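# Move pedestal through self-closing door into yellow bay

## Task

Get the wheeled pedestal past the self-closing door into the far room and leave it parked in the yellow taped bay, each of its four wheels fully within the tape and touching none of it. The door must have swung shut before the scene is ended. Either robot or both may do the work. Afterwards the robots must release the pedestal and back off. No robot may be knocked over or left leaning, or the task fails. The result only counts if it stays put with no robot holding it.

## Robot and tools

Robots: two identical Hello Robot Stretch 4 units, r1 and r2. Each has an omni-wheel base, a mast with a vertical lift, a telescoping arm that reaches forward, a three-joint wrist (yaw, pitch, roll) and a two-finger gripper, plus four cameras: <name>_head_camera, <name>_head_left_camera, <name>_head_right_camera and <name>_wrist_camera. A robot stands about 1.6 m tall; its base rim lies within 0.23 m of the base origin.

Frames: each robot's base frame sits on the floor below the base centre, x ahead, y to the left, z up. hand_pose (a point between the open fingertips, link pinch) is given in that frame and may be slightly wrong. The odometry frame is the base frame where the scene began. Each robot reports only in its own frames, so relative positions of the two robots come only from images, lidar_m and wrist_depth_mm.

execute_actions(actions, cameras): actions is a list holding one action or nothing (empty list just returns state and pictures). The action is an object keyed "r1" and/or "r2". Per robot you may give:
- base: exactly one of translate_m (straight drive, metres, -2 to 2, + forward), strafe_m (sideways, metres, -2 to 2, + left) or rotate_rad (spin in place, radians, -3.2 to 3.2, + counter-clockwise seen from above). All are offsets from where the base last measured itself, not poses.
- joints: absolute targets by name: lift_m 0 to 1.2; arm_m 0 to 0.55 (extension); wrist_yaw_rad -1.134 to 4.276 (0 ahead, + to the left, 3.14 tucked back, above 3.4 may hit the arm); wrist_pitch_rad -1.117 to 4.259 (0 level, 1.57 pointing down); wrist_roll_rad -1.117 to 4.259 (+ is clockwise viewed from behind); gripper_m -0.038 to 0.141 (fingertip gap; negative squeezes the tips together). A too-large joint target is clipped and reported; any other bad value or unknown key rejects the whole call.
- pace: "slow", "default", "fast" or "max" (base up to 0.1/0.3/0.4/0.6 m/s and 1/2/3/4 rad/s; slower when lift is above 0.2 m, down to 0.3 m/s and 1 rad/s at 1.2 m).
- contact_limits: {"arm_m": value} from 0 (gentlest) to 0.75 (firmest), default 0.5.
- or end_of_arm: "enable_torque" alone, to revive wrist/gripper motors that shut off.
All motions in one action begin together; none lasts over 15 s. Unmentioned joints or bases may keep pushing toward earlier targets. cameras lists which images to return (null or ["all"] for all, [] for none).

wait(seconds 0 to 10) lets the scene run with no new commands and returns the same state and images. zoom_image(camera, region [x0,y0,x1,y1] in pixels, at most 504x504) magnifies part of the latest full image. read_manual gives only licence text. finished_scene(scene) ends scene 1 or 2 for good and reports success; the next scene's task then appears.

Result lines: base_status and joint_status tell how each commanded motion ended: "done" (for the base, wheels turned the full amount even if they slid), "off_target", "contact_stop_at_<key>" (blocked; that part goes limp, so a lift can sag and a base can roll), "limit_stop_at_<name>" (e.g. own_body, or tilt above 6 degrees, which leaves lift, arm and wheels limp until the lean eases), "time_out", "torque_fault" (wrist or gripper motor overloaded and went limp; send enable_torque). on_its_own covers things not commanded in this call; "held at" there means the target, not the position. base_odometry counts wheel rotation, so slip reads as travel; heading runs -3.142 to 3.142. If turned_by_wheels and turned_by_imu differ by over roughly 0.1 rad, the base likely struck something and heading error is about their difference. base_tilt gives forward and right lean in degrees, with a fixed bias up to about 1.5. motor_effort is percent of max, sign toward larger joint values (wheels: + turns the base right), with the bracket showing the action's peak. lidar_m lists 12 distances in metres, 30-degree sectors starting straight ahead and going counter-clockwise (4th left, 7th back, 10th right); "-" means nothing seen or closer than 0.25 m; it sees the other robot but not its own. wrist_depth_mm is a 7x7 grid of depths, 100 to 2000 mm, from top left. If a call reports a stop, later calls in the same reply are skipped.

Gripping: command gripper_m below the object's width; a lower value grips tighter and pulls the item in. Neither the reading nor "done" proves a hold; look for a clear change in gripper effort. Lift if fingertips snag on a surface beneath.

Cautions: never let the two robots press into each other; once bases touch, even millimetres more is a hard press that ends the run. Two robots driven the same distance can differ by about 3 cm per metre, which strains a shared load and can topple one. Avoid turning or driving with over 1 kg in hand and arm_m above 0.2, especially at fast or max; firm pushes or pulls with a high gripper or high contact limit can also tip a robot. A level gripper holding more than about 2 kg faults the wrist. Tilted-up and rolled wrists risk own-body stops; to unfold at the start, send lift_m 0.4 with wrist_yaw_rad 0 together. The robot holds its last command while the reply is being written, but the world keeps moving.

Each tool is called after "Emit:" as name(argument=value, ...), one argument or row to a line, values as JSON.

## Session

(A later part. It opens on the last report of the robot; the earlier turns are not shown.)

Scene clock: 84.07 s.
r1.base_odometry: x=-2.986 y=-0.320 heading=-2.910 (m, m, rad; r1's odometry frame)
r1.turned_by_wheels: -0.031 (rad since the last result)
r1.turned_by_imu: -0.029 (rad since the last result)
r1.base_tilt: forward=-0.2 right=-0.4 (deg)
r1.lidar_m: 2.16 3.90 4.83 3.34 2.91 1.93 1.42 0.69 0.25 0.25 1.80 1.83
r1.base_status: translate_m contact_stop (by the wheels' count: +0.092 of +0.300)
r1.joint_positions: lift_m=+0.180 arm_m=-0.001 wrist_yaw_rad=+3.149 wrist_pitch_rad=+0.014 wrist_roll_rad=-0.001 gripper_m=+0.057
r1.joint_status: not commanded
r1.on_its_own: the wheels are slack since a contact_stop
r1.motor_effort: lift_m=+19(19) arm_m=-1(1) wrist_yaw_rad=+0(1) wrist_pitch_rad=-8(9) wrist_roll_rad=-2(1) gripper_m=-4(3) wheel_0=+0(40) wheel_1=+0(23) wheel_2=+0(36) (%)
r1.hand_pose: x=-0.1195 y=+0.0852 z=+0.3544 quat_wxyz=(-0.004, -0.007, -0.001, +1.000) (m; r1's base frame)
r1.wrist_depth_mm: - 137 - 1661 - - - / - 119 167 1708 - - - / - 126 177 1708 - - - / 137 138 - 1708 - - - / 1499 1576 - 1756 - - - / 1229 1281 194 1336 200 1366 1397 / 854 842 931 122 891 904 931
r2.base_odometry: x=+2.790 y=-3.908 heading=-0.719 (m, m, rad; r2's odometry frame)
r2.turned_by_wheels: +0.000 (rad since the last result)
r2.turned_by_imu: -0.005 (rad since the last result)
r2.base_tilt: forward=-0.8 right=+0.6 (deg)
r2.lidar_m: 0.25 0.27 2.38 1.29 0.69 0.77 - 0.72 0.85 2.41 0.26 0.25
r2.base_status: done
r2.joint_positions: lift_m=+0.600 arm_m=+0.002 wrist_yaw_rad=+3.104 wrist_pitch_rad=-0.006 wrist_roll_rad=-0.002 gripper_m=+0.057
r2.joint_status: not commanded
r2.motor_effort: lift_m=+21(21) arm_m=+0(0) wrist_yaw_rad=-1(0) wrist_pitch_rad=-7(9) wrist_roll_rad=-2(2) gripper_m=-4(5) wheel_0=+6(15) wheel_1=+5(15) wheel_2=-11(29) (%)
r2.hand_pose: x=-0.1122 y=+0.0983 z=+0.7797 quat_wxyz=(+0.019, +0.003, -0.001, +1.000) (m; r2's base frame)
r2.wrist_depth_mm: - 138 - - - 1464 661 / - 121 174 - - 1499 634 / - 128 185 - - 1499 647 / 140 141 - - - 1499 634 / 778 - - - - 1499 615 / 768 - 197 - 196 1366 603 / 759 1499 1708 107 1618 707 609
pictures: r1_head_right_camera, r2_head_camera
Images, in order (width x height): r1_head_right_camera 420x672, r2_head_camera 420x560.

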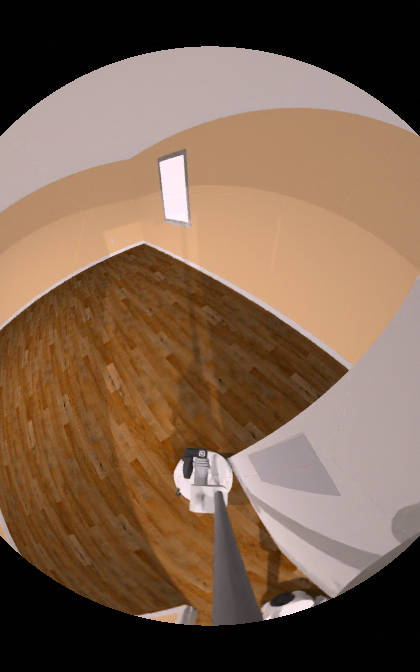

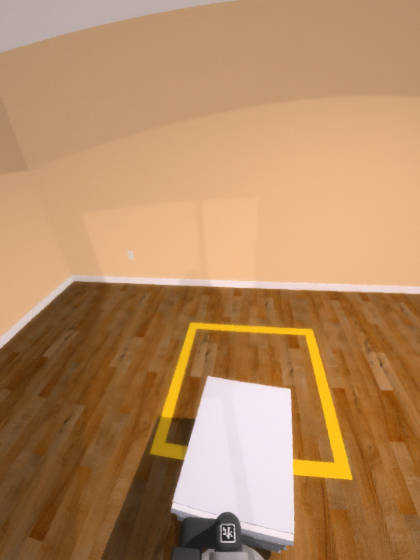

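Emit:
execute_actions(
  actions=[
    {"r1":{"base":{"rotate_rad":0.7},"pace":"slow"},"r2":{"base":{"translate_m":0.55}}},
  ],
  cameras=[],
)

Emit:
execute_actions(
  actions=[
    {"r1":{"base":{"translate_m":0.55}},"r2":{"base":{"translate_m":-0.55}}},
  ],
  cameras=["r1_wrist_camera","r2_head_camera"],
)

Emit:
wait(
  seconds=8,
)

Scene clock: 90.73 s.
r1.base_odometry: x=-2.986 y=-0.320 heading=-2.211 (m, m, rad; r1's odometry frame)
r1.turned_by_wheels: +0.699 (rad since the last result)
r1.turned_by_imu: +0.685 (rad since the last result)
r1.base_tilt: forward=-0.3 right=-0.4 (deg)
r1.lidar_m: 4.79 4.39 3.09 2.91 1.45 1.44 0.44 0.25 0.26 0.25 1.88 2.49
r1.base_status: done
r1.joint_positions: lift_m=+0.180 arm_m=-0.001 wrist_yaw_rad=+3.149 wrist_pitch_rad=+0.014 wrist_roll_rad=-0.001 gripper_m=+0.057
r1.joint_status: not commanded
r1.motor_effort: lift_m=+19(19) arm_m=-1(1) wrist_yaw_rad=+0(1) wrist_pitch_rad=-10(5) wrist_roll_rad=-1(4) gripper_m=-6(3) wheel_0=-1(3) wheel_1=-4(7) wheel_2=-2(7) (%)
r1.hand_pose: x=-0.1195 y=+0.0852 z=+0.3544 quat_wxyz=(-0.004, -0.007, -0.001, +1.000) (m; r1's base frame)
r1.wrist_depth_mm: - 137 750 - - - 1229 / - 119 167 - - - 1255 / - 125 177 - - - 1281 / 137 138 661 - - - 1229 / 366 500 723 - - - 1255 / 377 477 194 1366 200 1366 1205 / 379 449 741 123 904 904 904
r2.base_odometry: x=+3.203 y=-4.270 heading=-0.719 (m, m, rad; r2's odometry frame)
r2.turned_by_wheels: +0.000 (rad since the last result)
r2.turned_by_imu: -0.004 (rad since the last result)
r2.base_tilt: forward=-0.8 right=+0.5 (deg)
r2.lidar_m: 0.25 0.27 2.30 2.27 1.33 1.11 2.10 1.20 1.75 2.47 0.25 0.25
r2.base_status: done
r2.joint_positions: lift_m=+0.600 arm_m=+0.002 wrist_yaw_rad=+3.104 wrist_pitch_rad=-0.006 wrist_roll_rad=-0.002 gripper_m=+0.057
r2.joint_status: not commanded
r2.motor_effort: lift_m=+21(21) arm_m=+0(0) wrist_yaw_rad=-1(0) wrist_pitch_rad=-8(7) wrist_roll_rad=-1(1) gripper_m=-4(5) wheel_0=+6(13) wheel_1=+6(14) wheel_2=-9(28) (%)
r2.hand_pose: x=-0.1122 y=+0.0983 z=+0.7797 quat_wxyz=(+0.019, +0.003, -0.001, +1.000) (m; r2's base frame)
r2.wrist_depth_mm: - 138 - - - 1078 1060 / - 121 175 - - 1078 1060 / - 128 184 - - 1098 1060 / 140 140 - - - 1098 1078 / 1281 1255 - - - 1098 1060 / 1281 1281 196 - 196 1118 1078 / 1308 1281 1708 108 1661 1098 1098
pictures: none
No camera images: the call's "cameras" was empty. Leave "cameras" out to get every camera's image.

Scene clock: 94.07 s.
r1.base_odometry: x=-3.314 y=-0.761 heading=-2.211 (m, m, rad; r1's odometry frame)
r1.turned_by_wheels: +0.000 (rad since the last result)
r1.turned_by_imu: +0.000 (rad since the last result)
r1.base_tilt: forward=-0.3 right=-0.3 (deg)
r1.lidar_m: 4.27 4.37 3.12 2.93 2.33 0.64 0.90 1.56 1.90 1.80 1.82 2.41
r1.base_status: done
r1.joint_positions: lift_m=+0.180 arm_m=-0.001 wrist_yaw_rad=+3.149 wrist_pitch_rad=+0.014 wrist_roll_rad=-0.001 gripper_m=+0.057
r1.joint_status: not commanded
r1.motor_effort: lift_m=+19(19) arm_m=-1(1) wrist_yaw_rad=-1(0) wrist_pitch_rad=-8(6) wrist_roll_rad=-1(0) gripper_m=-3(1) wheel_0=+0(6) wheel_1=+0(6) wheel_2=+1(10) (%)
r1.hand_pose: x=-0.1195 y=+0.0852 z=+0.3544 quat_wxyz=(-0.004, -0.007, -0.001, +1.000) (m; r1's base frame)
r1.wrist_depth_mm: - 137 1618 1308 798 1863 1756 / - 120 168 1281 798 1756 1756 / - 126 177 1229 798 1863 1808 / 137 138 1708 1229 798 1863 1808 / 1618 1618 1661 1255 750 1863 1863 / 1205 1308 194 1138 201 1366 1336 / 854 842 946 123 788 904 917
r2.base_odometry: x=+2.790 y=-3.907 heading=-0.720 (m, m, rad; r2's odometry frame)
r2.turned_by_wheels: -0.001 (rad since the last result)
r2.turned_by_imu: +0.000 (rad since the last result)
r2.base_tilt: forward=-0.8 right=+0.5 (deg)
r2.lidar_m: 0.72 2.54 2.37 1.27 0.68 0.75 1.46 0.73 0.82 2.41 2.62 0.76
r2.base_status: done
r2.joint_positions: lift_m=+0.600 arm_m=+0.002 wrist_yaw_rad=+3.104 wrist_pitch_rad=-0.006 wrist_roll_rad=-0.002 gripper_m=+0.057
r2.joint_status: not commanded
r2.motor_effort: lift_m=+21(21) arm_m=+0(0) wrist_yaw_rad=+3(1) wrist_pitch_rad=-7(7) wrist_roll_rad=-2(0) gripper_m=-4(4) wheel_0=-3(7) wheel_1=-5(11) wheel_2=+1(14) (%)
r2.hand_pose: x=-0.1122 y=+0.0983 z=+0.7797 quat_wxyz=(+0.019, +0.003, -0.001, +1.000) (m; r2's base frame)
r2.wrist_depth_mm: - 138 - - 1308 798 654 / - 121 175 - 1281 798 627 / - 128 184 - 1308 798 634 / 140 141 - - 1281 798 634 / 778 - - - 1182 798 615 / 778 - 197 - 196 778 609 / 768 1499 1708 108 1138 691 609
pictures: r1_wrist_camera, r2_head_camera
camera_calibration (this result's frames):
r1_wrist_camera: T_world_to_cam=[[0.00968257, 0.999668, 0.0238718, -0.0961181], [0.0463503, 0.0233986, -0.998651, 0.406852], [-0.998878, 0.010776, -0.0461084, 0.126806], [0, 0, 0, 1]] pos_world=[0.108736, 0.0852, 0.414444]
Images, in order (width x height): r1_wrist_camera 616x392, r2_head_camera 420x560.

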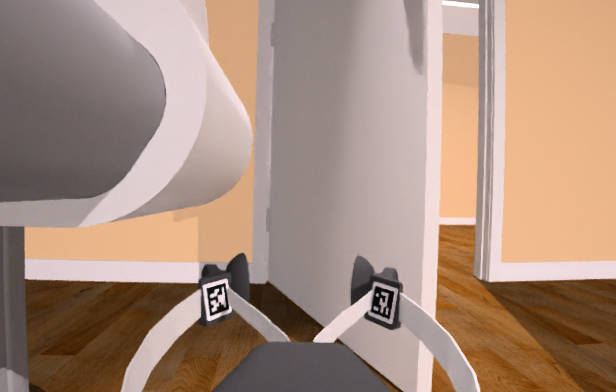

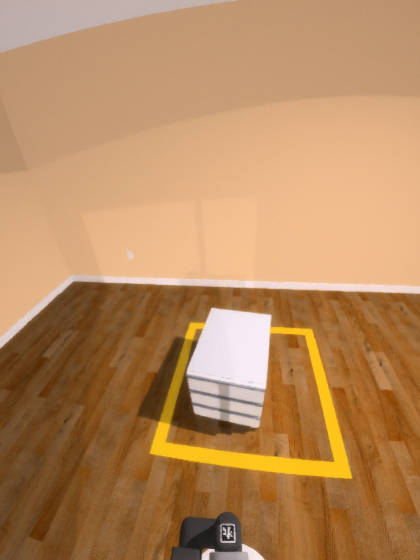

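Scene clock: 102.07 s.
r1.base_odometry: x=-3.314 y=-0.761 heading=-2.211 (m, m, rad; r1's odometry frame)
r1.turned_by_wheels: +0.000 (rad since the last result)
r1.turned_by_imu: -0.002 (rad since the last result)
r1.base_tilt: forward=+0.0 right=-0.4 (deg)
r1.lidar_m: 4.27 4.39 3.11 2.93 2.33 1.61 1.50 1.55 1.90 1.78 1.85 2.43
r1.base_status: done
r1.joint_positions: lift_m=+0.180 arm_m=-0.001 wrist_yaw_rad=+3.149 wrist_pitch_rad=+0.014 wrist_roll_rad=-0.001 gripper_m=+0.057
r1.joint_status: not commanded
r1.motor_effort: lift_m=+19(19) arm_m=-1(1) wrist_yaw_rad=+0(0) wrist_pitch_rad=-6(6) wrist_roll_rad=+1(0) gripper_m=-3(1) wheel_0=+0(6) wheel_1=+0(6) wheel_2=+1(10) (%)
r1.hand_pose: x=-0.1195 y=+0.0852 z=+0.3544 quat_wxyz=(-0.004, -0.007, -0.001, +1.000) (m; r1's base frame)
r1.wrist_depth_mm: - 137 1661 1708 1661 1808 1756 / - 120 167 1661 1756 1756 1808 / - 126 176 1661 1708 1808 1921 / 137 138 1661 1661 1756 1808 1863 / 1576 1661 1661 1708 1756 1756 1808 / 1205 1255 193 1366 200 1397 1336 / 878 842 946 123 904 891 931
r2.base_odometry: x=+2.790 y=-3.907 heading=-0.720 (m, m, rad; r2's odometry frame)
r2.turned_by_wheels: +0.000 (rad since the last result)
r2.turned_by_imu: -0.002 (rad since the last result)
r2.base_tilt: forward=-0.8 right=+0.5 (deg)
r2.lidar_m: 0.73 2.52 2.38 1.28 0.68 0.58 0.56 0.63 0.82 2.40 2.63 0.75
r2.base_status: done
r2.joint_positions: lift_m=+0.600 arm_m=+0.002 wrist_yaw_rad=+3.104 wrist_pitch_rad=-0.006 wrist_roll_rad=-0.002 gripper_m=+0.057
r2.joint_status: not commanded
r2.motor_effort: lift_m=+21(21) arm_m=+0(0) wrist_yaw_rad=+1(1) wrist_pitch_rad=-6(7) wrist_roll_rad=-1(0) gripper_m=-5(4) wheel_0=-3(7) wheel_1=-5(11) wheel_2=+1(14) (%)
r2.hand_pose: x=-0.1122 y=+0.0983 z=+0.7797 quat_wxyz=(+0.019, +0.003, -0.001, +1.000) (m; r2's base frame)
r2.wrist_depth_mm: - 138 691 676 654 634 621 / - 121 175 683 661 640 615 / - 128 185 683 661 640 615 / 140 141 699 683 668 640 621 / 741 732 707 699 661 654 615 / 750 741 196 691 196 654 609 / 759 732 723 108 676 654 609
wait: 8.00 s; at rest by 0.27 s
pictures: r1_head_camera, r1_head_left_camera, r1_head_right_camera, r1_wrist_camera, r2_head_camera, r2_head_left_camera, r2_head_right_camera, r2_wrist_camera
camera_calibration (this result's frames):
r1_wrist_camera: T_world_to_cam=[[0.0096828, 0.999668, 0.0238718, -0.0961181], [0.0463504, 0.0233985, -0.998651, 0.406852], [-0.998878, 0.0107762, -0.0461085, 0.126806], [0, 0, 0, 1]] pos_world=[0.108736, 0.0852, 0.414444]
r2_wrist_camera: T_world_to_cam=[[0.0183519, 0.998646, 0.0486805, -0.137843], [0.0279736, 0.0481568, -0.998448, 0.829594], [-0.99944, 0.0196852, -0.0270519, 0.13399], [0, 0, 0, 1]] pos_world=[0.113238, 0.0950685, 0.838641]
Images, in order (width x height): r1_head_camera 420x560, r1_head_left_camera 420x672, r1_head_right_camera 420x672, r1_wrist_camera 616x392, r2_head_camera 420x560, r2_head_left_camera 420x672, r2_head_right_camera 420x672, r2_wrist_camera 616x392.

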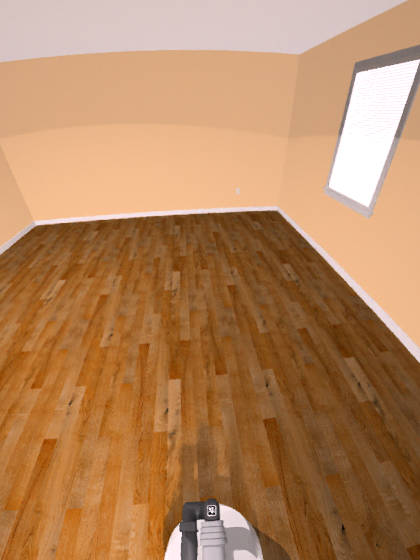

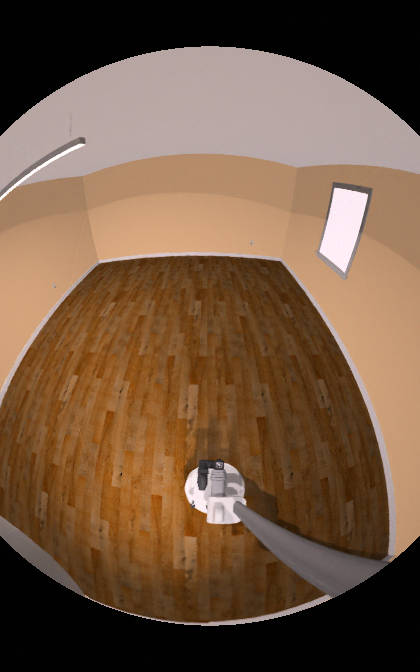

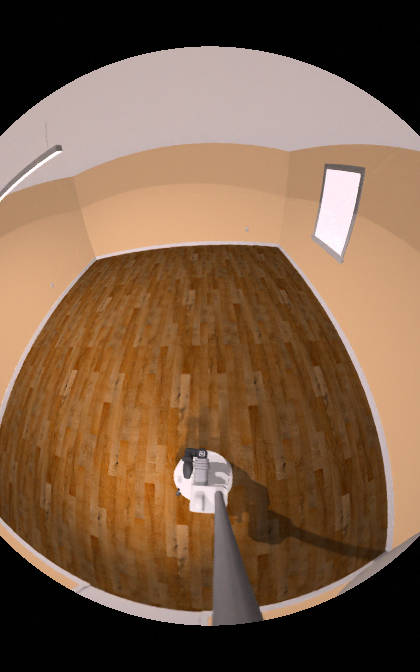

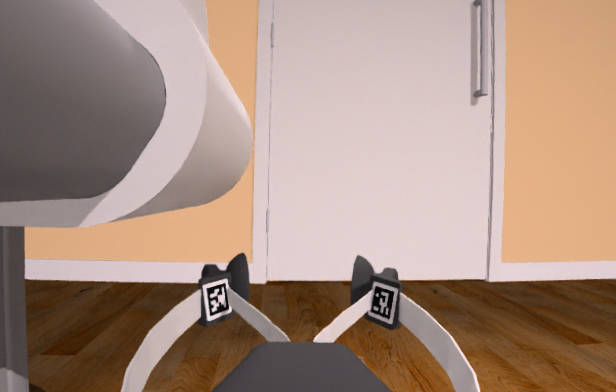

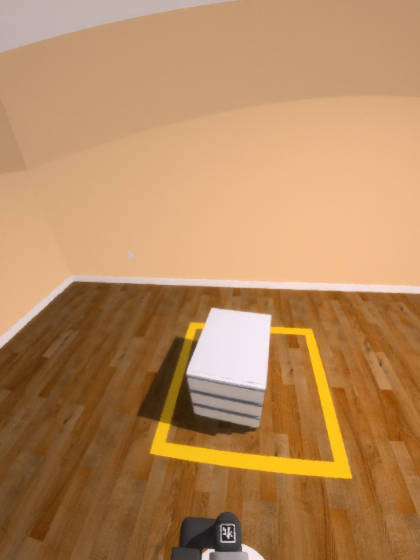

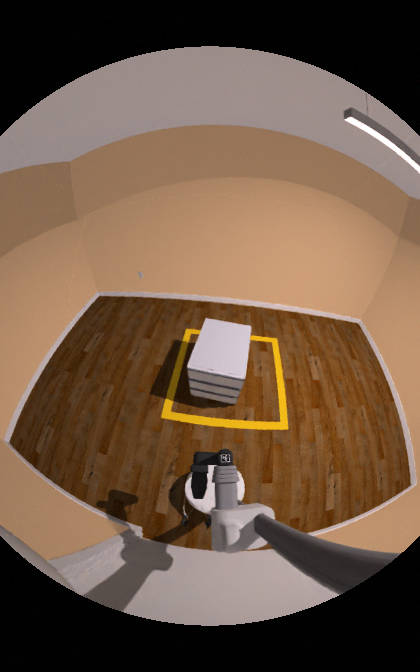

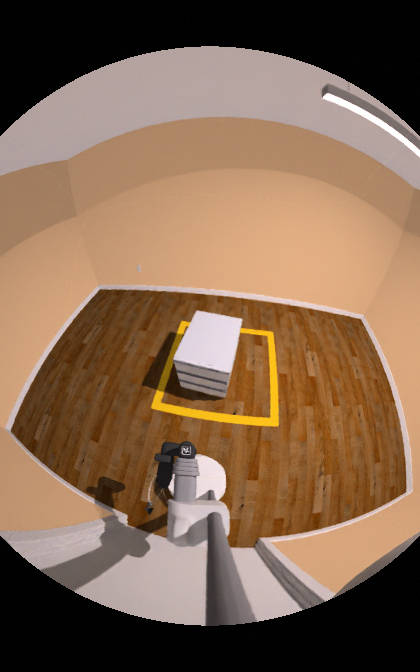

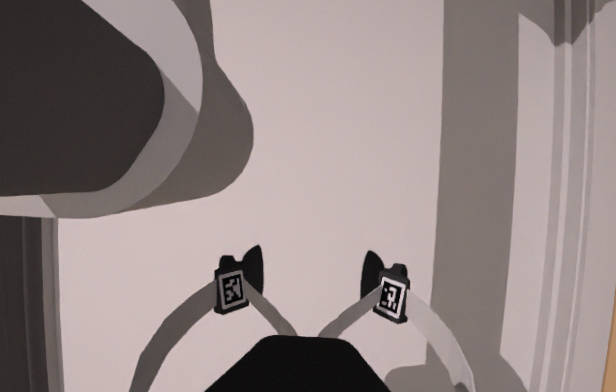

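Emit:
finished_scene(
  scene=2,
)

The scene is finished: the task was done.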